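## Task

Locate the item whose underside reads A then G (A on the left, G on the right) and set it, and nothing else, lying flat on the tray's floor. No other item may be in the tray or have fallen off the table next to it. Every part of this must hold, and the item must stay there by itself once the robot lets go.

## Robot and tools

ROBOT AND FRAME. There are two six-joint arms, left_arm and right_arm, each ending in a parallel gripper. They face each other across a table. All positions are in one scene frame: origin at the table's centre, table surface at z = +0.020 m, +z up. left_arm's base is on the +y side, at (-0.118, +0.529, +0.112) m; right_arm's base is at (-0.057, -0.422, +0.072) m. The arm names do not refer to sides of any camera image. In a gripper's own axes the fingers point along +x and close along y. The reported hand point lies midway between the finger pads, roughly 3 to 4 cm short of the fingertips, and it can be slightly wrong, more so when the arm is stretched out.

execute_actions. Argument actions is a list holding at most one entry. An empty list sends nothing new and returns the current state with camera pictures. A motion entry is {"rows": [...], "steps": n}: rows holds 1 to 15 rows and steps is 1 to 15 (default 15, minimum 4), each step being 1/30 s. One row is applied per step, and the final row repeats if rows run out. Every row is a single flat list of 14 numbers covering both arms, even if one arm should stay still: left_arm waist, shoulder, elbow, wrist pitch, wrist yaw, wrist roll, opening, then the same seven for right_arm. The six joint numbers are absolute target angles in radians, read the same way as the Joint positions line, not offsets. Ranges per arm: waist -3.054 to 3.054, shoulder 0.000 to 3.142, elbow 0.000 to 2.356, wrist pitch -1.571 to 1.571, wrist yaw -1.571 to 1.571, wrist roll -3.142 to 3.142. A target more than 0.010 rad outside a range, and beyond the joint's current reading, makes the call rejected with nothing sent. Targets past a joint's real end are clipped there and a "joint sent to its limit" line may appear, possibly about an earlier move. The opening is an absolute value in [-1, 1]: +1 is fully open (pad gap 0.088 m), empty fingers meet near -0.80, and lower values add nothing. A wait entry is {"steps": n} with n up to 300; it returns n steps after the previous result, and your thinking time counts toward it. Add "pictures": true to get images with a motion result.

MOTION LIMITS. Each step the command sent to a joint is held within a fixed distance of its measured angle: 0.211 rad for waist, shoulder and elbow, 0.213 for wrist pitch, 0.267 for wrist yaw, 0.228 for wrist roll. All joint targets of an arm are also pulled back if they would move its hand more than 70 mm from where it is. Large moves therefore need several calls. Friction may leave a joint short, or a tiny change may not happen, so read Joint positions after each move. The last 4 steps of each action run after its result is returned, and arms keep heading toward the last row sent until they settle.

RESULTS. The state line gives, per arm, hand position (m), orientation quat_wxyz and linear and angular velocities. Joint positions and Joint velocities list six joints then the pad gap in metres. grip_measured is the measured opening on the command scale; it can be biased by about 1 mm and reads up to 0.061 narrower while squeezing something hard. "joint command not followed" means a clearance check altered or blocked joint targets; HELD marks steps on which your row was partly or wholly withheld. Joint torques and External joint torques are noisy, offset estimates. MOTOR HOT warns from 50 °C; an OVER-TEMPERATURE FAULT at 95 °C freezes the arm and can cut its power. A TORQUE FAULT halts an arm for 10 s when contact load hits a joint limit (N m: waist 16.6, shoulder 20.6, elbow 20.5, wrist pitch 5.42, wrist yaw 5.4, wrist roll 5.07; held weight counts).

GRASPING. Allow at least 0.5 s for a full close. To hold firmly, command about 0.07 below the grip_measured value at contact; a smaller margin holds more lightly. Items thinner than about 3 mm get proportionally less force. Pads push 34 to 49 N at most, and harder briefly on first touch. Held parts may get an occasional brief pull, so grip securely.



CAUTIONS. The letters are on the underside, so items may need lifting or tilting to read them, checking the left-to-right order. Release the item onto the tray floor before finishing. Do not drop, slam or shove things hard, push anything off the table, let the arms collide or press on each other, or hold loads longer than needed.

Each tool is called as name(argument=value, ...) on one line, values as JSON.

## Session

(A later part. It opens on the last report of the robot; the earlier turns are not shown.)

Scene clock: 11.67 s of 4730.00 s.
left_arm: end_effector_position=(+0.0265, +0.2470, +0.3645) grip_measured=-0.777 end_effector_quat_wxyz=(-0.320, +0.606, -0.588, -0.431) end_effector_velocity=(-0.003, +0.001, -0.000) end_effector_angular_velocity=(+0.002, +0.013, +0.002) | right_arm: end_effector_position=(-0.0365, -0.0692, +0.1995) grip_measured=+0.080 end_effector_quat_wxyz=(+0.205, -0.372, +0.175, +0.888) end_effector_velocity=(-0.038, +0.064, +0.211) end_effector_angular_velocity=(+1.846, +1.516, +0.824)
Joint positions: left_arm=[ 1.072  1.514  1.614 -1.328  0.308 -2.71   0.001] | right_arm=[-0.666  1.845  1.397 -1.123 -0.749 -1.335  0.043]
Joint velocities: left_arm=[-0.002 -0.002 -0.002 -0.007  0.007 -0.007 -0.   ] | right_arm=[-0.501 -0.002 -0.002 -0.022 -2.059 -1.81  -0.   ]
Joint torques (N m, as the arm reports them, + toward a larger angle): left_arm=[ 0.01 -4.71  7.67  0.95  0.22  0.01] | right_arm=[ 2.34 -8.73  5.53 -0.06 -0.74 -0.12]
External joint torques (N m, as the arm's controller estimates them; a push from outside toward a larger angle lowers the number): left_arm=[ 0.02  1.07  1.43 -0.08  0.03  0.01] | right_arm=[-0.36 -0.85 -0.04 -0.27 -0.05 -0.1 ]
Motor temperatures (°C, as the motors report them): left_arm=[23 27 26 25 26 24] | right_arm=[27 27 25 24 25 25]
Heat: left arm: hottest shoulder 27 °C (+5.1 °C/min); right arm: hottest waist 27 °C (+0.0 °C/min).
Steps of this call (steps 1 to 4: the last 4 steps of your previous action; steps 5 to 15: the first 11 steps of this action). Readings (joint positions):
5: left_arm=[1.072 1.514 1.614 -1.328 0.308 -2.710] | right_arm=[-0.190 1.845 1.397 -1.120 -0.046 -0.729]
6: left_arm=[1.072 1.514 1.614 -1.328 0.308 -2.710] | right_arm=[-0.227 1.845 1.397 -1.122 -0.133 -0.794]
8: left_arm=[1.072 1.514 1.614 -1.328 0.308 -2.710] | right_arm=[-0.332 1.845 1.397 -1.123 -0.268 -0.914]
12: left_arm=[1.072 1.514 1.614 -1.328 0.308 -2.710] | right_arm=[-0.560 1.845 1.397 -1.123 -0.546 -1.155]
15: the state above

execute_actions(actions=[{"rows": [[1.072,1.514,1.614,-1.328,0.308,-2.71,-0.78, -0.676,2.293,1.350,-0.628,-1.35,-1.57,-0.1]], "steps": 15}])

execute_actions(actions=[{"steps": 12}], pictures=true)

Scene clock: 12.20 s of 4730.00 s.
left_arm: end_effector_position=(+0.0265, +0.2470, +0.3645) grip_measured=-0.777 end_effector_quat_wxyz=(-0.320, +0.606, -0.588, -0.431) end_effector_velocity=(+0.000, -0.001, +0.001) end_effector_angular_velocity=(-0.009, +0.011, +0.020) | right_arm: end_effector_position=(-0.0584, -0.0105, +0.1171) grip_measured=+0.080 end_effector_quat_wxyz=(+0.177, -0.116, +0.029, +0.977) end_effector_velocity=(-0.013, -0.023, -0.178) end_effector_angular_velocity=(-0.210, +0.165, +0.003)
Joint positions: left_arm=[ 1.072  1.514  1.614 -1.328  0.308 -2.71   0.001] | right_arm=[-0.673  2.266  1.351 -0.667 -1.331 -1.566  0.043]
Joint velocities: left_arm=[ 0.002 -0.002 -0.002  0.007  0.007 -0.022  0.   ] | right_arm=[ 0.002  0.452 -0.125  0.315 -0.081 -0.007 -0.   ]
Joint torques (N m, as the arm reports them, + toward a larger angle): left_arm=[ 0.   -4.74  7.64  0.95  0.21  0.  ] | right_arm=[ -0.05 -12.65   5.13   0.28  -1.01  -0.14]
External joint torques (N m, as the arm's controller estimates them; a push from outside toward a larger angle lowers the number): left_arm=[-0.02  1.04  1.4  -0.08  0.02  0.01] | right_arm=[-0.11 -0.27 -0.94 -0.11 -0.08 -0.14]
Motor temperatures (°C, as the motors report them): left_arm=[23 27 26 25 26 24] | right_arm=[27 27 25 24 25 25]
Heat: left arm: hottest shoulder 27 °C (+4.9 °C/min); right arm: hottest waist 27 °C (+0.0 °C/min).
Steps of this call (steps 1 to 4: the last 4 steps of your previous action; step 5: the robot went on to your last target; steps 6 to 16: the first 11 steps of this action). Readings (joint positions):
6: left_arm=[1.072 1.514 1.614 -1.328 0.308 -2.710] | right_arm=[-0.674 1.864 1.393 -1.100 -1.174 -1.537]
7: left_arm=[1.072 1.514 1.614 -1.328 0.308 -2.710] | right_arm=[-0.672 1.892 1.392 -1.031 -1.237 -1.547]
9: left_arm=[1.072 1.514 1.614 -1.328 0.308 -2.710] | right_arm=[-0.672 1.979 1.389 -0.919 -1.289 -1.557]
13: left_arm=[1.072 1.514 1.614 -1.328 0.308 -2.710] | right_arm=[-0.673 2.180 1.364 -0.729 -1.323 -1.564]
16: the state above

Scene clock: 12.60 s of 4730.00 s.
left_arm: end_effector_position=(+0.0265, +0.2470, +0.3645) grip_measured=-0.777 end_effector_quat_wxyz=(-0.320, +0.606, -0.588, -0.431) end_effector_velocity=(-0.005, +0.003, -0.001) end_effector_angular_velocity=(+0.014, +0.022, +0.002) | right_arm: end_effector_position=(-0.0580, -0.0081, +0.1126) grip_measured=+0.080 end_effector_quat_wxyz=(+0.178, -0.111, +0.018, +0.978) end_effector_velocity=(+0.000, -0.001, +0.001) end_effector_angular_velocity=(+0.002, +0.007, -0.001)
Joint positions: left_arm=[ 1.072  1.514  1.614 -1.328  0.308 -2.71   0.001] | right_arm=[-0.673  2.283  1.349 -0.629 -1.346 -1.567  0.043]
Joint velocities: left_arm=[-0.002 -0.002 -0.002 -0.022  0.007 -0.007 -0.   ] | right_arm=[-0.002 -0.002 -0.002 -0.007 -0.007 -0.007 -0.   ]
Joint torques (N m, as the arm reports them, + toward a larger angle): left_arm=[-0.01 -4.75  7.66  0.96  0.2   0.  ] | right_arm=[-0.22 -9.82  4.53  0.11 -0.71 -0.11]
External joint torques (N m, as the arm's controller estimates them; a push from outside toward a larger angle lowers the number): left_arm=[ 0.    1.01  1.46 -0.05  0.02  0.01] | right_arm=[-0.22 -0.35  0.07 -0.17 -0.01 -0.12]
Motor temperatures (°C, as the motors report them): left_arm=[23 28 26 25 26 24] | right_arm=[27 28 25 24 25 25]
Heat: left arm: hottest shoulder 28 °C (+9.5 °C/min); right arm: hottest shoulder 28 °C (+4.8 °C/min).
Kept back: nothing.
Steps of this call (steps 1 to 4: the last 4 steps of your previous action; steps 5 to 12: the robot went on to your last target). Readings (joint positions):
1: left_arm=[1.072 1.514 1.614 -1.328 0.308 -2.710] | right_arm=[-0.673 2.277 1.348 -0.657 -1.334 -1.566]
2: left_arm=[1.072 1.514 1.614 -1.328 0.308 -2.710] | right_arm=[-0.673 2.282 1.347 -0.649 -1.336 -1.567]
4: left_arm=[1.072 1.514 1.614 -1.328 0.308 -2.710] | right_arm=[-0.673 2.283 1.347 -0.637 -1.343 -1.567]
8: left_arm=[1.072 1.514 1.614 -1.328 0.308 -2.710] | right_arm=[-0.673 2.283 1.349 -0.632 -1.346 -1.567]
12: the state above

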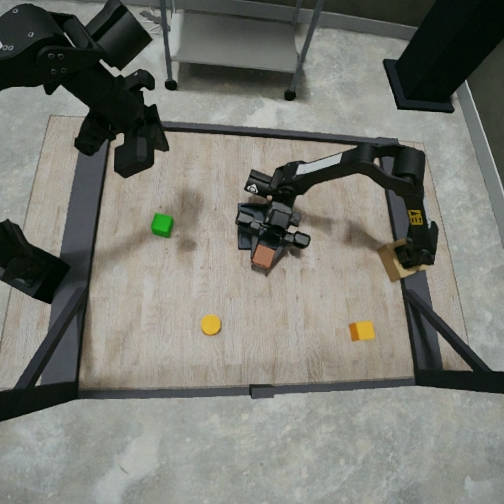

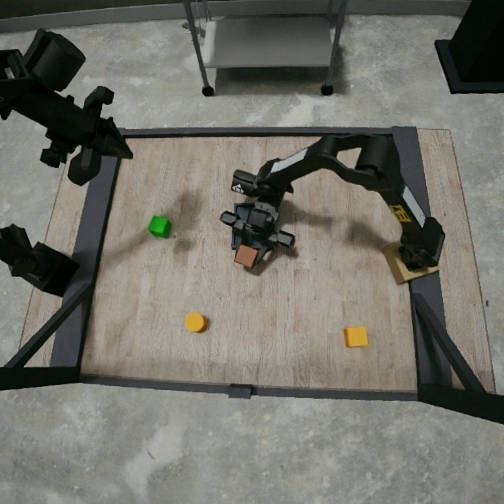

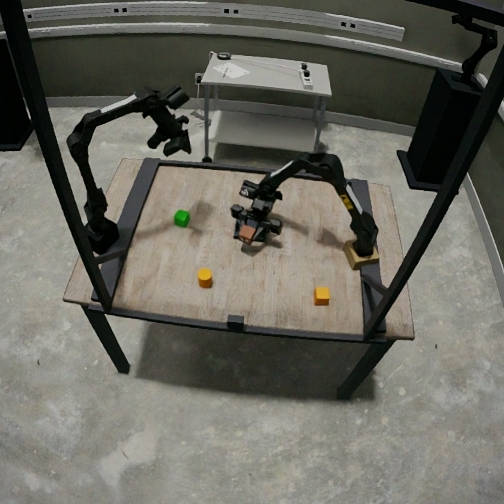

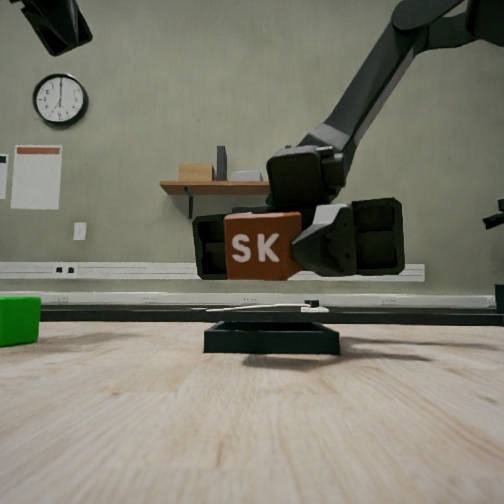

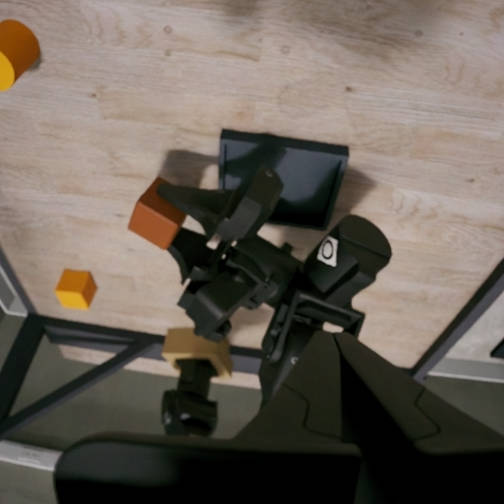

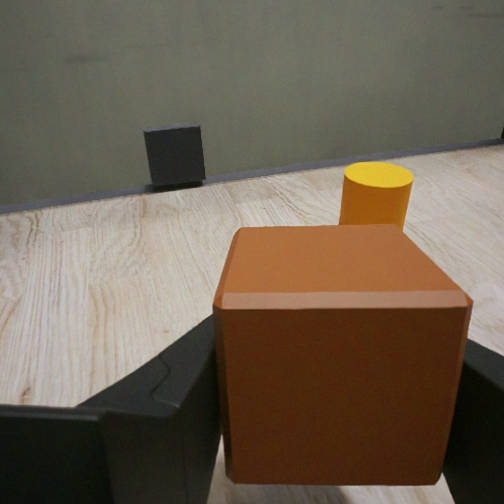

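The brown cube's bottom reads "SK", so it isn't the target, but it shows the inspection method works. I'll put it back where it was.

execute_actions(actions=[{"rows": [[1.072,1.514,1.614,-1.328,0.308,-2.71,-0.78, -0.676,1.850,1.398,-1.125,-1.35,-1.57,-0.1]], "steps": 12}])

execute_actions(actions=[{"rows": [[1.072,1.514,1.614,-1.328,0.308,-2.71,-0.78, -0.177,1.850,1.398,-1.125,0,-0.69,-0.1]], "steps": 15}])

execute_actions(actions=[{"steps": 15}])

Scene clock: 13.30 s of 4730.00 s.
left_arm: end_effector_position=(+0.0265, +0.2470, +0.3645) grip_measured=-0.777 end_effector_quat_wxyz=(-0.320, +0.606, -0.588, -0.431) end_effector_velocity=(-0.003, +0.004, -0.005) end_effector_angular_velocity=(+0.031, +0.022, +0.020) | right_arm: end_effector_position=(-0.0665, -0.0313, +0.2204) grip_measured=+0.080 end_effector_quat_wxyz=(+0.176, -0.108, +0.035, +0.978) end_effector_velocity=(-0.062, -0.165, +0.509) end_effector_angular_velocity=(+0.190, -0.048, -0.001)
Joint positions: left_arm=[ 1.072  1.514  1.614 -1.328  0.308 -2.71   0.001] | right_arm=[-0.674  2.004  1.386 -0.981 -1.345 -1.569  0.043]
Joint velocities: left_arm=[-0.002  0.002 -0.007 -0.022 -0.007 -0.022 -0.   ] | right_arm=[-0.002 -1.399  0.1   -1.311 -0.022 -0.007 -0.   ]
Joint torques (N m, as the arm reports them, + toward a larger angle): left_arm=[ 0.02 -4.77  7.68  0.96  0.21  0.01] | right_arm=[ -0.16 -11.34   5.26  -0.15  -0.7   -0.06]
External joint torques (N m, as the arm's controller estimates them; a push from outside toward a larger angle lowers the number): left_arm=[ 0.03  0.93  1.51 -0.06  0.03  0.02] | right_arm=[-0.22 -3.04  0.4  -0.27 -0.03 -0.06]
Motor temperatures (°C, as the motors report them): left_arm=[23 28 26 25 26 24] | right_arm=[27 28 25 24 25 25]
Heat: left arm: hottest shoulder 28 °C (+9.0 °C/min); right arm: hottest shoulder 28 °C (+4.5 °C/min).
Steps of this call (steps 1 to 13: the robot went on to your last target; steps 14 to 21: the first 8 steps of this action). Readings (joint positions):
14: left_arm=[1.072 1.514 1.614 -1.328 0.308 -2.710] | right_arm=[-0.673 2.270 1.353 -0.654 -1.344 -1.568]
15: left_arm=[1.072 1.514 1.614 -1.328 0.308 -2.710] | right_arm=[-0.674 2.250 1.355 -0.708 -1.342 -1.568]
17: left_arm=[1.072 1.514 1.614 -1.328 0.308 -2.710] | right_arm=[-0.674 2.184 1.360 -0.798 -1.342 -1.569]
21: the state above

Scene clock: 13.80 s of 4730.00 s.
left_arm: end_effector_position=(+0.0265, +0.2470, +0.3645) grip_measured=-0.777 end_effector_quat_wxyz=(-0.320, +0.606, -0.588, -0.431) end_effector_velocity=(-0.003, +0.001, -0.000) end_effector_angular_velocity=(+0.002, +0.007, -0.011) | right_arm: end_effector_position=(-0.1857, -0.0963, +0.1865) grip_measured=+0.080 end_effector_quat_wxyz=(+0.092, -0.455, +0.253, +0.849) end_effector_velocity=(+0.081, -0.044, -0.184) end_effector_angular_velocity=(-0.807, -2.179, -0.944)
Joint positions: left_arm=[ 1.072  1.514  1.614 -1.328  0.308 -2.71   0.001] | right_arm=[-0.186  1.85   1.403 -1.125 -0.612 -0.926  0.043]
Joint velocities: left_arm=[-0.002 -0.002 -0.002 -0.007  0.007  0.007  0.   ] | right_arm=[ 0.525  0.007 -0.017 -0.022  2.059  1.795 -0.   ]
Joint torques (N m, as the arm reports them, + toward a larger angle): left_arm=[-0.01 -4.74  7.65  0.95  0.21 -0.02] | right_arm=[-2.53 -9.29  5.02  0.05 -0.06  0.13]
External joint torques (N m, as the arm's controller estimates them; a push from outside toward a larger angle lowers the number): left_arm=[-0.01  1.04  1.43 -0.08  0.02 -0.01] | right_arm=[ 0.61 -1.54 -0.78 -0.35  0.16  0.12]
Motor temperatures (°C, as the motors report them): left_arm=[23 28 27 25 26 24] | right_arm=[27 28 25 24 25 25]
Heat: left arm: hottest shoulder 28 °C (+8.7 °C/min); right arm: hottest shoulder 28 °C (+4.3 °C/min).
Steps of this call (steps 1 to 4: the last 4 steps of your previous action; steps 5 to 15: the first 11 steps of this action). Readings (joint positions):
5: left_arm=[1.072 1.514 1.614 -1.328 0.308 -2.710] | right_arm=[-0.665 1.856 1.404 -1.098 -1.316 -1.531]
6: left_arm=[1.072 1.514 1.614 -1.328 0.308 -2.710] | right_arm=[-0.633 1.848 1.407 -1.102 -1.238 -1.468]
8: left_arm=[1.072 1.514 1.614 -1.328 0.308 -2.710] | right_arm=[-0.528 1.848 1.407 -1.113 -1.097 -1.348]
12: left_arm=[1.072 1.514 1.614 -1.328 0.308 -2.710] | right_arm=[-0.297 1.850 1.404 -1.120 -0.816 -1.106]
15: the state above

Scene clock: 14.30 s of 4730.00 s.
left_arm: end_effector_position=(+0.0265, +0.2470, +0.3645) grip_measured=-0.777 end_effector_quat_wxyz=(-0.320, +0.606, -0.588, -0.431) end_effector_velocity=(-0.002, +0.001, -0.001) end_effector_angular_velocity=(+0.010, +0.002, +0.002) | right_arm: end_effector_position=(-0.1041, -0.0859, +0.1592) grip_measured=+0.080 end_effector_quat_wxyz=(+0.254, -0.655, +0.259, +0.663) end_effector_velocity=(+0.011, -0.004, -0.002) end_effector_angular_velocity=(-0.018, -0.069, -0.010)
Joint positions: left_arm=[ 1.072  1.514  1.614 -1.328  0.308 -2.71   0.001] | right_arm=[-0.18   1.85   1.403 -1.125 -0.012 -0.694  0.043]
Joint velocities: left_arm=[-0.007 -0.002 -0.002 -0.007 -0.007 -0.007 -0.   ] | right_arm=[-0.002  0.002 -0.002 -0.022  0.066  0.007 -0.   ]
Joint torques (N m, as the arm reports them, + toward a larger angle): left_arm=[-0.02 -4.75  7.7   0.96  0.21  0.01] | right_arm=[ 0.18 -9.3   4.76  0.05  0.11  0.1 ]
External joint torques (N m, as the arm's controller estimates them; a push from outside toward a larger angle lowers the number): left_arm=[ 0.01  1.03  1.46 -0.07  0.02  0.01] | right_arm=[ 0.12 -1.56 -0.86 -0.26  0.17  0.11]
Motor temperatures (°C, as the motors report them): left_arm=[23 28 27 25 26 24] | right_arm=[27 28 25 24 25 25]
Heat: left arm: hottest shoulder 28 °C (+8.4 °C/min); right arm: hottest shoulder 28 °C (+4.2 °C/min).
Kept back: nothing.
Steps of this call (steps 1 to 4: the last 4 steps of your previous action; steps 5 to 15: the robot went on to your last target). Readings (joint positions):
1: left_arm=[1.072 1.514 1.614 -1.328 0.308 -2.710] | right_arm=[-0.174 1.850 1.403 -1.125 -0.541 -0.865]
2: left_arm=[1.072 1.514 1.614 -1.328 0.308 -2.710] | right_arm=[-0.170 1.850 1.403 -1.125 -0.472 -0.814]
4: left_arm=[1.072 1.514 1.614 -1.328 0.308 -2.710] | right_arm=[-0.174 1.850 1.403 -1.125 -0.330 -0.752]
8: left_arm=[1.072 1.514 1.614 -1.328 0.308 -2.710] | right_arm=[-0.179 1.850 1.403 -1.125 -0.093 -0.707]
15: the state above

execute_actions(actions=[{"rows": [
[1.072,1.514,1.614,-1.328,0.308,-2.71,-0.78, -0.177,1.863,1.380,-1.089,0,-0.69,-0.1],
[1.072,1.514,1.614,-1.328,0.308,-2.71,-0.78, -0.177,1.876,1.358,-1.054,0,-0.69,-0.1],
[1.072,1.514,1.614,-1.328,0.308,-2.71,-0.78, -0.177,1.889,1.335,-1.018,0,-0.69,-0.1],
[1.072,1.514,1.614,-1.328,0.308,-2.71,-0.78, -0.177,1.902,1.312,-0.982,0,-0.69,-0.1],
[1.072,1.514,1.614,-1.328,0.308,-2.71,-0.78, -0.177,1.915,1.290,-0.947,0,-0.69,-0.1],
[1.072,1.514,1.614,-1.328,0.308,-2.71,-0.78, -0.177,1.927,1.267,-0.911,0,-0.69,-0.1],
[1.072,1.514,1.614,-1.328,0.308,-2.71,-0.78, -0.177,1.940,1.244,-0.875,0,-0.69,-0.1],
[1.072,1.514,1.614,-1.328,0.308,-2.71,-0.78, -0.177,1.951,1.226,-0.847,0,-0.69,-0.1],
[1.072,1.514,1.614,-1.328,0.308,-2.71,-0.78, -0.177,1.960,1.210,-0.822,0,-0.69,-0.1],
[1.072,1.514,1.614,-1.328,0.308,-2.71,-0.78, -0.177,1.967,1.196,-0.800,0,-0.69,-0.1],
[1.072,1.514,1.614,-1.328,0.308,-2.71,-0.78, -0.177,1.973,1.187,-0.786,0,-0.69,-0.1],
[1.072,1.514,1.614,-1.328,0.308,-2.71,-0.78, -0.177,1.976,1.181,-0.775,0,-0.69,-0.1],
[1.072,1.514,1.614,-1.328,0.308,-2.71,-0.78, -0.177,1.979,1.176,-0.768,0,-0.69,-0.1]
], "steps": 15}])

execute_actions(actions=[{"steps": 10}], pictures=true)

Scene clock: 15.10 s of 4730.00 s.
left_arm: end_effector_position=(+0.0265, +0.2470, +0.3645) grip_measured=-0.777 end_effector_quat_wxyz=(-0.320, +0.606, -0.588, -0.431) end_effector_velocity=(-0.001, -0.001, +0.000) end_effector_angular_velocity=(-0.002, -0.013, -0.011) | right_arm: end_effector_position=(-0.1035, -0.0822, +0.0895) grip_measured=+0.080 end_effector_quat_wxyz=(+0.260, -0.655, +0.254, +0.662) end_effector_velocity=(+0.008, -0.060, -0.220) end_effector_angular_velocity=(-0.211, -0.021, +0.005)
Joint positions: left_arm=[ 1.072  1.514  1.614 -1.328  0.308 -2.71   0.001] | right_arm=[-0.18   1.941  1.233 -0.852 -0.004 -0.692  0.043]
Joint velocities: left_arm=[-0.007 -0.002 -0.002  0.007 -0.007  0.007 -0.   ] | right_arm=[-0.002  0.33  -0.505  0.623 -0.007 -0.007 -0.   ]
Joint torques (N m, as the arm reports them, + toward a larger angle): left_arm=[-0.06 -4.73  7.66  0.97  0.21  0.  ] | right_arm=[ 0.19 -9.26  4.82  0.28  0.09  0.07]
External joint torques (N m, as the arm's controller estimates them; a push from outside toward a larger angle lowers the number): left_arm=[-0.03  1.11  1.39 -0.07  0.02  0.  ] | right_arm=[ 0.14 -0.2  -1.03 -0.12  0.15  0.07]
Motor temperatures (°C, as the motors report them): left_arm=[23 28 27 25 26 24] | right_arm=[27 28 25 24 25 25]
Heat: left arm: hottest shoulder 28 °C (+7.9 °C/min); right arm: hottest shoulder 28 °C (+4.0 °C/min).
Steps of this call (steps 1 to 13: the robot went on to your last target; steps 14 to 24: the first 11 steps of this action). Readings (joint positions):
14: left_arm=[1.072 1.514 1.614 -1.328 0.308 -2.710] | right_arm=[-0.180 1.850 1.401 -1.121 -0.004 -0.692]
15: left_arm=[1.072 1.514 1.614 -1.328 0.308 -2.710] | right_arm=[-0.180 1.850 1.395 -1.105 -0.004 -0.692]
17: left_arm=[1.072 1.514 1.614 -1.328 0.308 -2.710] | right_arm=[-0.180 1.855 1.372 -1.056 -0.004 -0.692]
21: left_arm=[1.072 1.514 1.614 -1.328 0.308 -2.710] | right_arm=[-0.180 1.901 1.294 -0.932 -0.004 -0.692]
24: the state above

Scene clock: 15.43 s of 4730.00 s.
left_arm: end_effector_position=(+0.0265, +0.2470, +0.3645) grip_measured=-0.777 end_effector_quat_wxyz=(-0.320, +0.606, -0.588, -0.431) end_effector_velocity=(-0.001, -0.001, +0.000) end_effector_angular_velocity=(-0.002, -0.007, +0.002) | right_arm: end_effector_position=(-0.1033, -0.0835, +0.0707) grip_measured=+0.080 end_effector_quat_wxyz=(+0.262, -0.654, +0.252, +0.663) end_effector_velocity=(+0.001, -0.006, -0.004) end_effector_angular_velocity=(-0.013, +0.006, +0.005)
Joint positions: left_arm=[ 1.072  1.514  1.614 -1.328  0.308 -2.71   0.001] | right_arm=[-0.18   1.967  1.185 -0.772 -0.004 -0.692  0.043]
Joint velocities: left_arm=[-0.007 -0.002 -0.002  0.007 -0.007 -0.007 -0.   ] | right_arm=[-0.002 -0.002 -0.022  0.007 -0.007 -0.007 -0.   ]
Joint torques (N m, as the arm reports them, + toward a larger angle): left_arm=[-0.01 -4.72  7.67  0.96  0.21  0.  ] | right_arm=[ 0.19 -8.19  3.95  0.23  0.1   0.07]
External joint torques (N m, as the arm's controller estimates them; a push from outside toward a larger angle lowers the number): left_arm=[ 0.03  1.    1.45 -0.07  0.02  0.01] | right_arm=[ 0.2  -0.29 -0.96 -0.08  0.14  0.07]
Motor temperatures (°C, as the motors report them): left_arm=[23 28 27 25 26 24] | right_arm=[27 28 25 24 25 25]
Heat: left arm: hottest shoulder 28 °C (+7.8 °C/min); right arm: hottest shoulder 28 °C (+3.9 °C/min).
Kept back: nothing.
Steps of this call (steps 1 to 4: the last 4 steps of your previous action; steps 5 to 10: the robot went on to your last target). Readings (joint positions):
1: left_arm=[1.072 1.514 1.614 -1.328 0.308 -2.710] | right_arm=[-0.180 1.951 1.218 -0.832 -0.004 -0.692]
2: left_arm=[1.072 1.514 1.614 -1.328 0.308 -2.710] | right_arm=[-0.180 1.958 1.206 -0.814 -0.004 -0.692]
4: left_arm=[1.072 1.514 1.614 -1.328 0.308 -2.710] | right_arm=[-0.180 1.966 1.191 -0.792 -0.004 -0.692]
8: left_arm=[1.072 1.514 1.614 -1.328 0.308 -2.710] | right_arm=[-0.180 1.967 1.186 -0.774 -0.004 -0.692]
10: the state above

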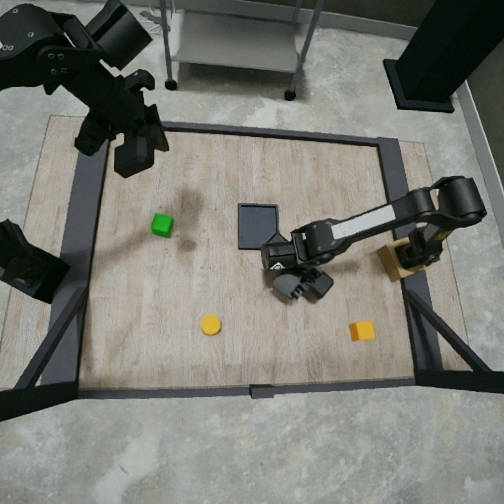

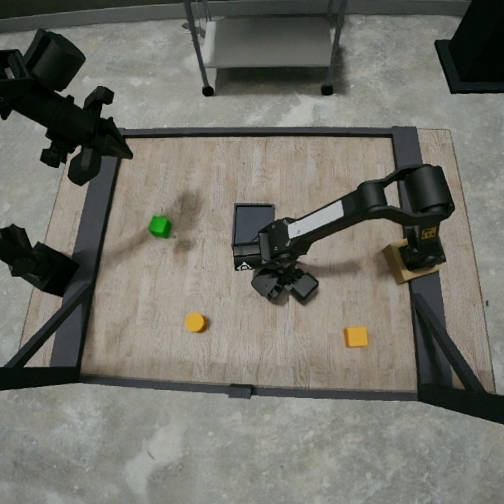

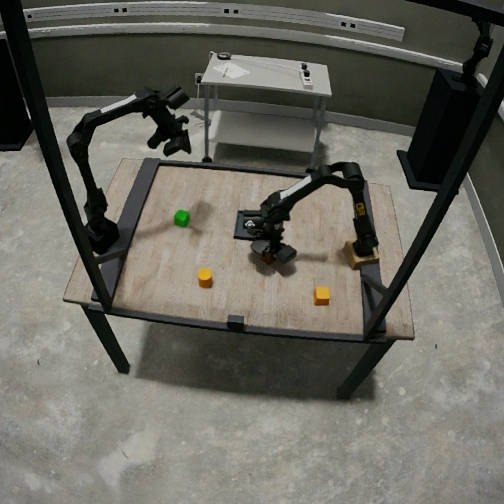

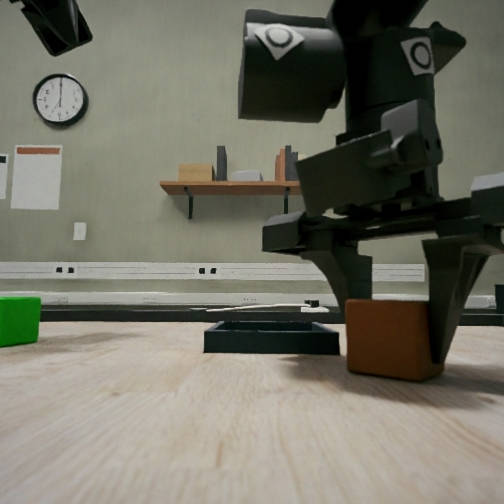

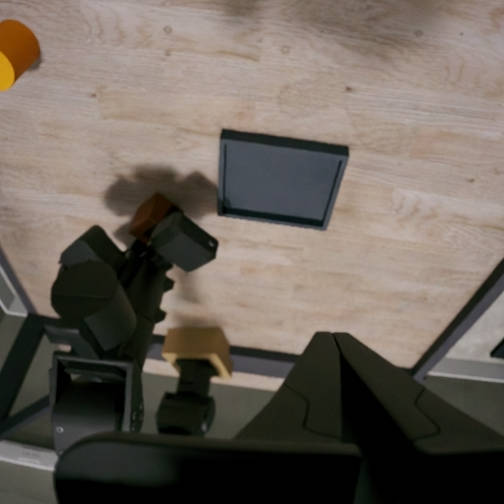

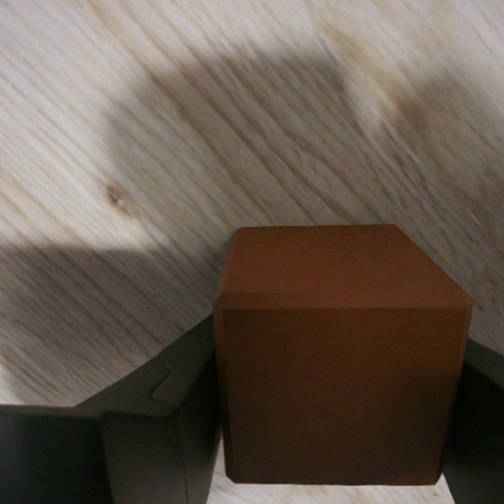

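The cube is back on the table. I'll release it, lift clear, and move above the orange cube.

execute_actions(actions=[{"rows": [[1.072,1.514,1.614,-1.328,0.308,-2.71,-0.78, -0.177,1.979,1.176,-0.768,0,-0.69,1.0]], "steps": 15}])

execute_actions(actions=[{"rows": [[1.072,1.514,1.614,-1.328,0.308,-2.71,-0.78, -0.177,1.850,1.398,-1.125,0,-0.69,1.0]], "steps": 12}])

execute_actions(actions=[{"rows": [[1.072,1.514,1.614,-1.328,0.308,-2.71,-0.78, 0.676,1.469,1.030,-1.131,0,0,1.0]], "steps": 15}])

execute_actions(actions=[{"steps": 15}], pictures=true)

Scene clock: 16.47 s of 4730.00 s.
left_arm: end_effector_position=(+0.0265, +0.2470, +0.3645) grip_measured=-0.777 end_effector_quat_wxyz=(-0.320, +0.606, -0.588, -0.431) end_effector_velocity=(-0.001, -0.001, +0.000) end_effector_angular_velocity=(-0.002, -0.013, -0.011) | right_arm: end_effector_position=(-0.1033, -0.0835, +0.0703) grip_measured=+0.974 end_effector_quat_wxyz=(+0.262, -0.654, +0.252, +0.663) end_effector_velocity=(-0.004, -0.003, +0.000) end_effector_angular_velocity=(-0.010, +0.020, +0.025)
Joint positions: left_arm=[ 1.072  1.514  1.614 -1.328  0.308 -2.71   0.001] | right_arm=[-0.18   1.967  1.184 -0.769 -0.004 -0.692  0.087]
Joint velocities: left_arm=[-0.007 -0.002 -0.002  0.007 -0.007  0.007 -0.   ] | right_arm=[ 0.002 -0.002 -0.002 -0.007 -0.022 -0.022  0.017]
Joint torques (N m, as the arm reports them, + toward a larger angle): left_arm=[ 0.02 -4.74  7.71  0.96  0.2   0.  ] | right_arm=[ 0.19 -8.    4.06  0.2   0.1   0.08]
External joint torques (N m, as the arm's controller estimates them; a push from outside toward a larger angle lowers the number): left_arm=[ 0.06  1.06  1.44 -0.08  0.01  0.01] | right_arm=[ 0.17  0.   -0.99 -0.16  0.15  0.08]
Motor temperatures (°C, as the motors report them): left_arm=[23 28 27 25 26 24] | right_arm=[27 28 26 24 25 25]
Heat: left arm: hottest shoulder 28 °C (+7.3 °C/min); right arm: hottest shoulder 28 °C (+3.6 °C/min).
Steps of this call (steps 1 to 20: the robot went on to your last target; steps 21 to 31: the first 11 steps of this action). Readings (joint positions):
21: left_arm=[1.072 1.514 1.614 -1.328 0.308 -2.710] | right_arm=[-0.180 1.967 1.184 -0.769 -0.004 -0.692]
22: left_arm=[1.072 1.514 1.614 -1.328 0.308 -2.710] | right_arm=[-0.180 1.967 1.184 -0.769 -0.004 -0.692]
24: left_arm=[1.072 1.514 1.614 -1.328 0.308 -2.710] | right_arm=[-0.180 1.967 1.184 -0.769 -0.004 -0.692]
28: left_arm=[1.072 1.514 1.614 -1.328 0.308 -2.710] | right_arm=[-0.180 1.967 1.184 -0.769 -0.004 -0.692]
31: the state above

Scene clock: 16.87 s of 4730.00 s.
left_arm: end_effector_position=(+0.0265, +0.2470, +0.3645) grip_measured=-0.777 end_effector_quat_wxyz=(-0.320, +0.606, -0.588, -0.431) end_effector_velocity=(+0.000, +0.003, -0.001) end_effector_angular_velocity=(+0.010, -0.005, -0.002) | right_arm: end_effector_position=(-0.1036, -0.0804, +0.1550) grip_measured=+1.000 end_effector_quat_wxyz=(+0.265, -0.653, +0.249, +0.665) end_effector_velocity=(+0.005, -0.006, +0.173) end_effector_angular_velocity=(+0.189, +0.004, -0.010)
Joint positions: left_arm=[ 1.072  1.514  1.614 -1.328  0.308 -2.71   0.001] | right_arm=[-0.18   1.851  1.387 -1.08  -0.004 -0.692  0.088]
Joint velocities: left_arm=[ 0.002 -0.002 -0.002 -0.007 -0.007  0.007  0.   ] | right_arm=[-0.002 -0.32   0.286 -0.418  0.022  0.007  0.   ]
Joint torques (N m, as the arm reports them, + toward a larger angle): left_arm=[ 0.01 -4.72  7.68  0.96  0.21  0.  ] | right_arm=[ 0.18 -6.56  4.02 -0.13  0.08  0.07]
External joint torques (N m, as the arm's controller estimates them; a push from outside toward a larger angle lowers the number): left_arm=[-0.02  1.06  1.44 -0.07  0.03  0.01] | right_arm=[ 0.2  -1.61  0.12 -0.34  0.11  0.07]
Motor temperatures (°C, as the motors report them): left_arm=[23 28 27 25 26 24] | right_arm=[27 28 26 24 25 25]
Heat: left arm: hottest shoulder 28 °C (+7.1 °C/min); right arm: hottest shoulder 28 °C (+3.6 °C/min).
Steps of this call (steps 1 to 4: the last 4 steps of your previous action; steps 5 to 12: the first 8 steps of this action). Readings (joint positions):
5: left_arm=[1.072 1.514 1.614 -1.328 0.308 -2.710] | right_arm=[-0.180 1.963 1.200 -0.796 -0.004 -0.692]
6: left_arm=[1.072 1.514 1.614 -1.328 0.308 -2.710] | right_arm=[-0.180 1.961 1.232 -0.854 -0.004 -0.692]
8: left_arm=[1.072 1.514 1.614 -1.328 0.308 -2.710] | right_arm=[-0.180 1.932 1.300 -0.950 -0.004 -0.692]
12: the state above

Scene clock: 17.37 s of 4730.00 s.
left_arm: end_effector_position=(+0.0265, +0.2470, +0.3645) grip_measured=-0.777 end_effector_quat_wxyz=(-0.320, +0.606, -0.588, -0.431) end_effector_velocity=(-0.001, +0.002, -0.001) end_effector_angular_velocity=(+0.010, +0.002, +0.007) | right_arm: end_effector_position=(-0.2060, -0.2232, +0.1721) grip_measured=+1.000 end_effector_quat_wxyz=(+0.280, -0.648, +0.276, +0.652) end_effector_velocity=(-0.305, -0.286, +0.004) end_effector_angular_velocity=(+0.026, +0.041, +0.445)
Joint positions: left_arm=[ 1.072  1.514  1.614 -1.328  0.308 -2.71   0.001] | right_arm=[ 0.332  1.493  1.06  -1.131  0.003 -0.117  0.088]
Joint velocities: left_arm=[-0.002 -0.002 -0.002 -0.007 -0.007 -0.007 -0.   ] | right_arm=[ 1.668 -0.212 -0.178  0.007 -0.007  1.223  0.   ]
Joint torques (N m, as the arm reports them, + toward a larger angle): left_arm=[-0.03 -4.75  7.65  0.96  0.21  0.01] | right_arm=[ 0.24 -6.61  4.24  0.17 -0.12  0.1 ]
External joint torques (N m, as the arm's controller estimates them; a push from outside toward a larger angle lowers the number): left_arm=[-0.06  1.03  1.43 -0.07  0.03  0.02] | right_arm=[ 0.29 -1.88 -1.08 -0.13 -0.12  0.06]
Motor temperatures (°C, as the motors report them): left_arm=[23 28 27 25 26 24] | right_arm=[27 28 26 24 25 25]
Heat: left arm: hottest shoulder 28 °C (+6.9 °C/min); right arm: hottest shoulder 28 °C (+3.5 °C/min).
Steps of this call (steps 1 to 4: the last 4 steps of your previous action; steps 5 to 15: the first 11 steps of this action). Readings (joint positions):
5: left_arm=[1.072 1.514 1.614 -1.328 0.308 -2.710] | right_arm=[-0.172 1.830 1.378 -1.105 0.002 -0.662]
6: left_arm=[1.072 1.514 1.614 -1.328 0.308 -2.710] | right_arm=[-0.146 1.799 1.337 -1.103 0.007 -0.609]
8: left_arm=[1.072 1.514 1.614 -1.328 0.308 -2.710] | right_arm=[-0.057 1.716 1.247 -1.126 0.006 -0.514]
12: left_arm=[1.072 1.514 1.614 -1.328 0.308 -2.710] | right_arm=[0.161 1.544 1.095 -1.133 0.004 -0.287]
15: the state above

Scene clock: 17.87 s of 4730.00 s.
left_arm: end_effector_position=(+0.0265, +0.2470, +0.3645) grip_measured=-0.777 end_effector_quat_wxyz=(-0.320, +0.606, -0.588, -0.431) end_effector_velocity=(-0.003, +0.001, +0.001) end_effector_angular_velocity=(-0.002, +0.010, +0.002) | right_arm: end_effector_position=(-0.2595, -0.2878, +0.1702) grip_measured=+1.000 end_effector_quat_wxyz=(+0.203, -0.677, +0.203, +0.678) end_effector_velocity=(+0.000, -0.004, -0.000) end_effector_angular_velocity=(+0.002, -0.010, +0.010)
Joint positions: left_arm=[ 1.072  1.514  1.614 -1.328  0.308 -2.71   0.001] | right_arm=[ 0.671  1.478  1.039 -1.13  -0.001 -0.003  0.088]
Joint velocities: left_arm=[-0.002 -0.007 -0.002 -0.007  0.007 -0.007 -0.   ] | right_arm=[ 0.017 -0.002 -0.002 -0.007  0.007  0.007  0.   ]
Joint torques (N m, as the arm reports them, + toward a larger angle): left_arm=[ 0.03 -4.67  7.66  0.96  0.21  0.  ] | right_arm=[ 0.26 -7.24  4.54  0.08  0.03  0.08]
External joint torques (N m, as the arm's controller estimates them; a push from outside toward a larger angle lowers the number): left_arm=[ 0.03  1.17  1.41 -0.06  0.03  0.01] | right_arm=[ 0.27 -2.22 -1.18 -0.26  0.04  0.08]
Motor temperatures (°C, as the motors report them): left_arm=[23 28 27 25 26 24] | right_arm=[27 28 26 24 25 25]
Heat: left arm: hottest shoulder 28 °C (+6.7 °C/min); right arm: hottest shoulder 28 °C (+3.4 °C/min).
Kept back: nothing.
Steps of this call (steps 1 to 4: the last 4 steps of your previous action; steps 5 to 15: the robot went on to your last target). Readings (joint positions):
1: left_arm=[1.072 1.514 1.614 -1.328 0.308 -2.710] | right_arm=[0.387 1.488 1.055 -1.130 0.003 -0.083]
2: left_arm=[1.072 1.514 1.614 -1.328 0.308 -2.710] | right_arm=[0.443 1.485 1.051 -1.130 0.003 -0.059]
4: left_arm=[1.072 1.514 1.614 -1.328 0.308 -2.710] | right_arm=[0.552 1.484 1.045 -1.130 0.003 -0.031]
8: left_arm=[1.072 1.514 1.614 -1.328 0.308 -2.710] | right_arm=[0.659 1.480 1.040 -1.130 -0.001 -0.010]
15: the state above

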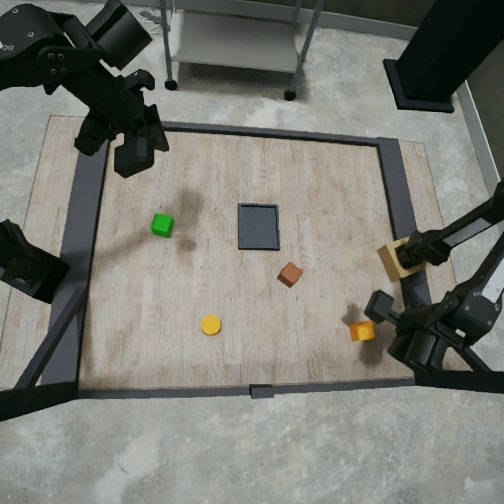

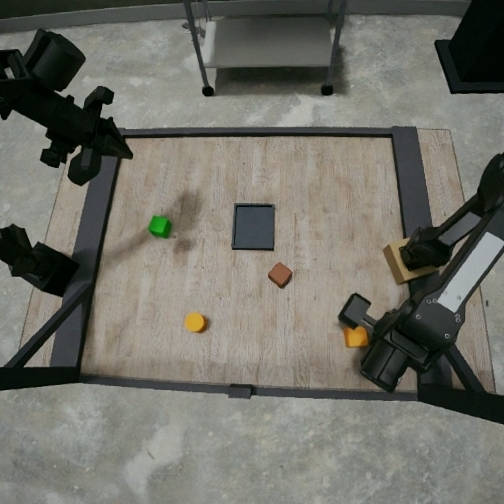

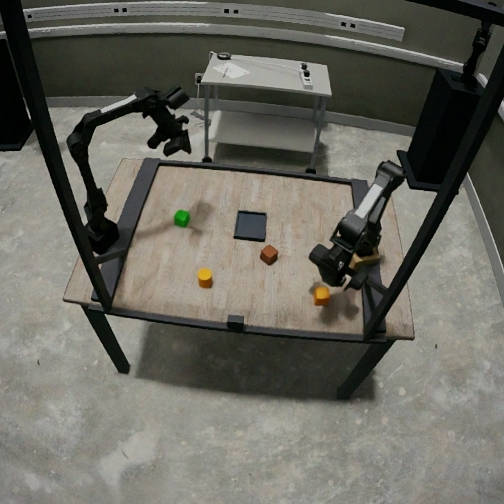

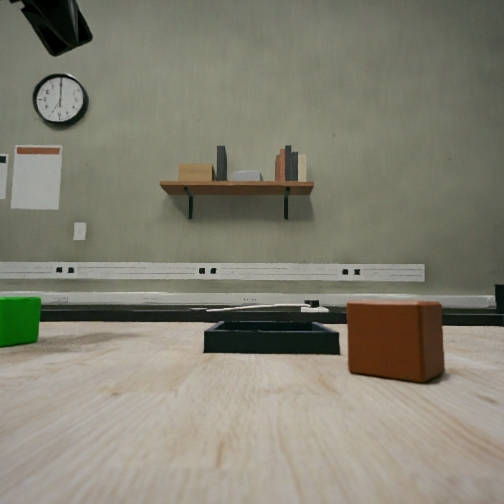

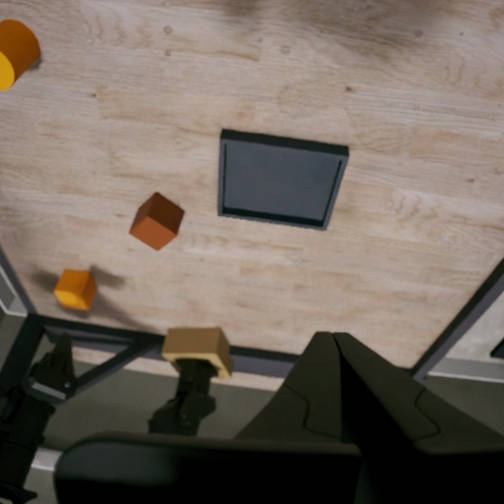

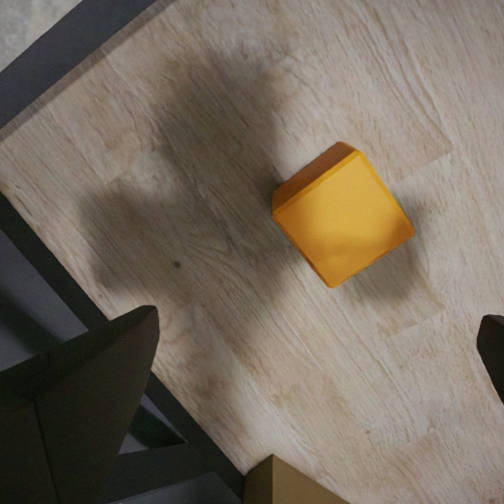

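zoom_image(camera="cam_right_wrist", region=[250, 120, 440, 310])

Region (250, 120, 440, 310) of cam_right_wrist's 504x504 image, scaled by 2.653, with more detail than that image has.

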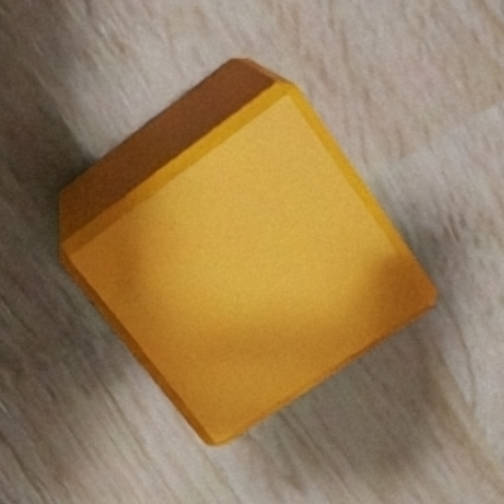

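execute_actions(actions=[{"rows": [[1.072,1.514,1.614,-1.328,0.308,-2.71,-0.78, 0.592,1.524,1.040,-1.086,0,-0.747,1.0]], "steps": 15}])

execute_actions(actions=[{"steps": 8}], pictures=true)

Scene clock: 19.20 s of 4730.00 s.
left_arm: end_effector_position=(+0.0265, +0.2470, +0.3645) grip_measured=-0.777 end_effector_quat_wxyz=(-0.320, +0.606, -0.588, -0.431) end_effector_velocity=(-0.001, +0.002, -0.001) end_effector_angular_velocity=(+0.010, +0.002, +0.007) | right_arm: end_effector_position=(-0.2561, -0.2678, +0.1623) grip_measured=+1.000 end_effector_quat_wxyz=(+0.011, -0.704, +0.008, +0.710) end_effector_velocity=(+0.000, +0.002, -0.002) end_effector_angular_velocity=(+0.014, -0.011, +1.177)
Joint positions: left_arm=[ 1.072  1.514  1.614 -1.328  0.308 -2.71   0.001] | right_arm=[ 0.597  1.513  1.039 -1.088 -0.002 -0.633  0.088]
Joint velocities: left_arm=[-0.002 -0.002 -0.002 -0.007 -0.007 -0.007 -0.   ] | right_arm=[-0.002  0.007 -0.002  0.007  0.007 -1.179  0.   ]
Joint torques (N m, as the arm reports them, + toward a larger angle): left_arm=[ 0.01 -4.74  7.68  0.96  0.2   0.  ] | right_arm=[-0.21 -5.04  5.55  0.2   0.03 -0.13]
External joint torques (N m, as the arm's controller estimates them; a push from outside toward a larger angle lowers the number): left_arm=[-0.02  1.01  1.48 -0.06  0.02  0.01] | right_arm=[-0.13  0.15 -0.1  -0.14  0.06 -0.09]
Motor temperatures (°C, as the motors report them): left_arm=[23 28 27 25 26 24] | right_arm=[27 28 26 24 25 25]
Heat: left arm: hottest shoulder 28 °C (+6.2 °C/min); right arm: hottest shoulder 28 °C (+3.1 °C/min).
Steps of this call (steps 1 to 15: the robot went on to your last target; steps 16 to 29: nothing new was sent; steps 30 to 40: the first 11 steps of this action). Readings (joint positions):
30: left_arm=[1.072 1.514 1.614 -1.328 0.308 -2.710] | right_arm=[0.668 1.481 1.039 -1.127 -0.002 -0.041]
31: left_arm=[1.072 1.514 1.614 -1.328 0.308 -2.710] | right_arm=[0.652 1.486 1.039 -1.114 -0.002 -0.105]
33: left_arm=[1.072 1.514 1.614 -1.328 0.308 -2.710] | right_arm=[0.617 1.500 1.039 -1.097 -0.002 -0.224]
37: left_arm=[1.072 1.514 1.614 -1.328 0.308 -2.710] | right_arm=[0.597 1.512 1.039 -1.089 -0.002 -0.466]
40: the state above

Scene clock: 19.47 s of 4730.00 s.
left_arm: end_effector_position=(+0.0265, +0.2470, +0.3645) grip_measured=-0.777 end_effector_quat_wxyz=(-0.320, +0.606, -0.588, -0.431) end_effector_velocity=(-0.003, +0.001, +0.003) end_effector_angular_velocity=(-0.006, +0.001, -0.011) | right_arm: end_effector_position=(-0.2562, -0.2675, +0.1622) grip_measured=+1.000 end_effector_quat_wxyz=(-0.026, -0.704, -0.029, +0.710) end_effector_velocity=(-0.001, -0.002, -0.002) end_effector_angular_velocity=(-0.018, +0.011, +0.093)
Joint positions: left_arm=[ 1.072  1.514  1.614 -1.328  0.308 -2.71   0.001] | right_arm=[ 0.596  1.513  1.039 -1.087 -0.002 -0.738  0.088]
Joint velocities: left_arm=[-0.002 -0.007  0.002 -0.007  0.007  0.007 -0.   ] | right_arm=[-0.002  0.002 -0.007  0.007 -0.022 -0.095  0.   ]
Joint torques (N m, as the arm reports them, + toward a larger angle): left_arm=[-0.03 -4.73  7.68  0.96  0.2   0.01] | right_arm=[-0.36 -5.17  5.55  0.21  0.03 -0.1 ]
External joint torques (N m, as the arm's controller estimates them; a push from outside toward a larger angle lowers the number): left_arm=[-0.02  1.08  1.44 -0.06  0.02  0.02] | right_arm=[-0.37  0.01 -0.1  -0.14  0.08 -0.09]
Motor temperatures (°C, as the motors report them): left_arm=[23 28 27 25 26 24] | right_arm=[27 28 26 24 25 25]
Heat: left arm: hottest shoulder 28 °C (+6.2 °C/min); right arm: hottest shoulder 28 °C (+3.1 °C/min).
Kept back: nothing.
Steps of this call (steps 1 to 4: the last 4 steps of your previous action; steps 5 to 8: the robot went on to your last target). Readings (joint positions):
1: left_arm=[1.072 1.514 1.614 -1.328 0.308 -2.710] | right_arm=[0.597 1.513 1.039 -1.088 -0.002 -0.667]
2: left_arm=[1.072 1.514 1.614 -1.328 0.308 -2.710] | right_arm=[0.597 1.513 1.039 -1.088 -0.002 -0.689]
4: left_arm=[1.072 1.514 1.614 -1.328 0.308 -2.710] | right_arm=[0.596 1.513 1.039 -1.088 -0.002 -0.717]
8: the state above

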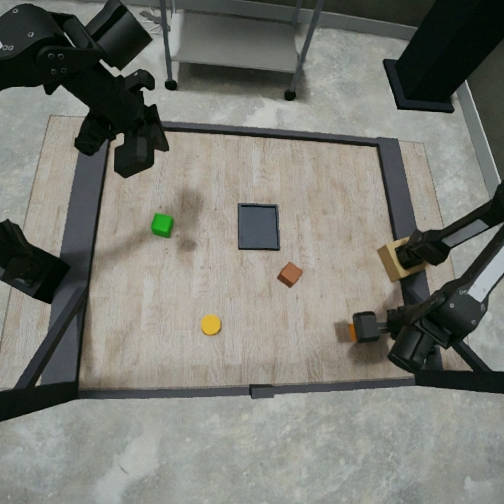

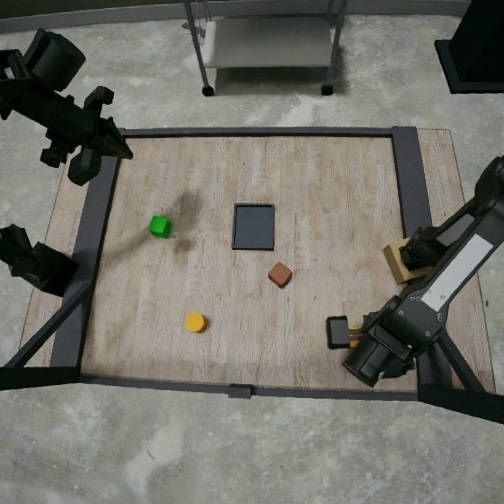

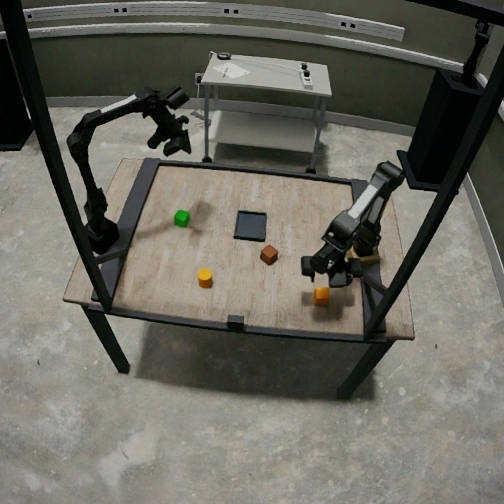

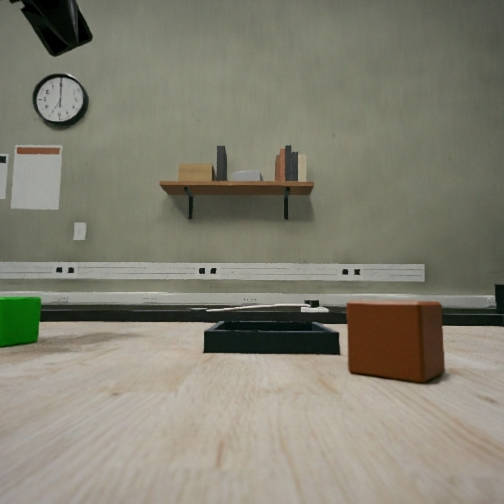

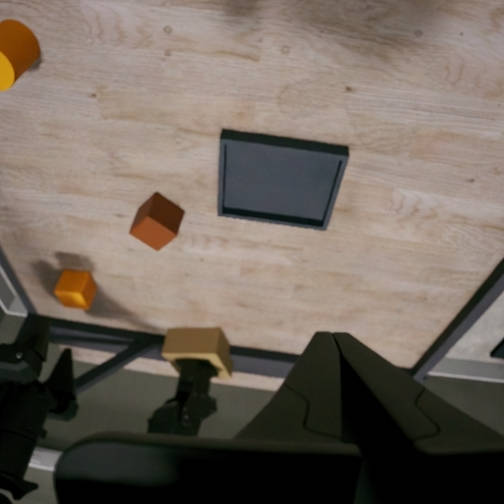

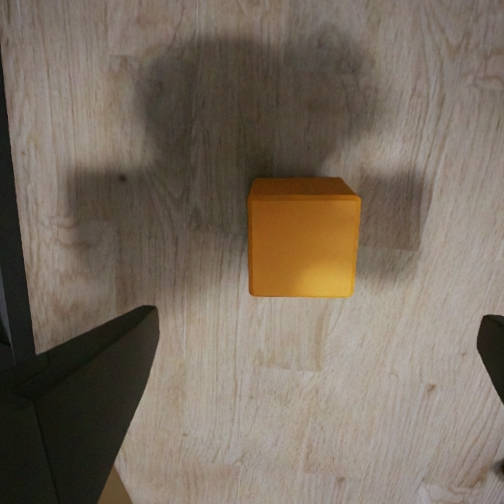

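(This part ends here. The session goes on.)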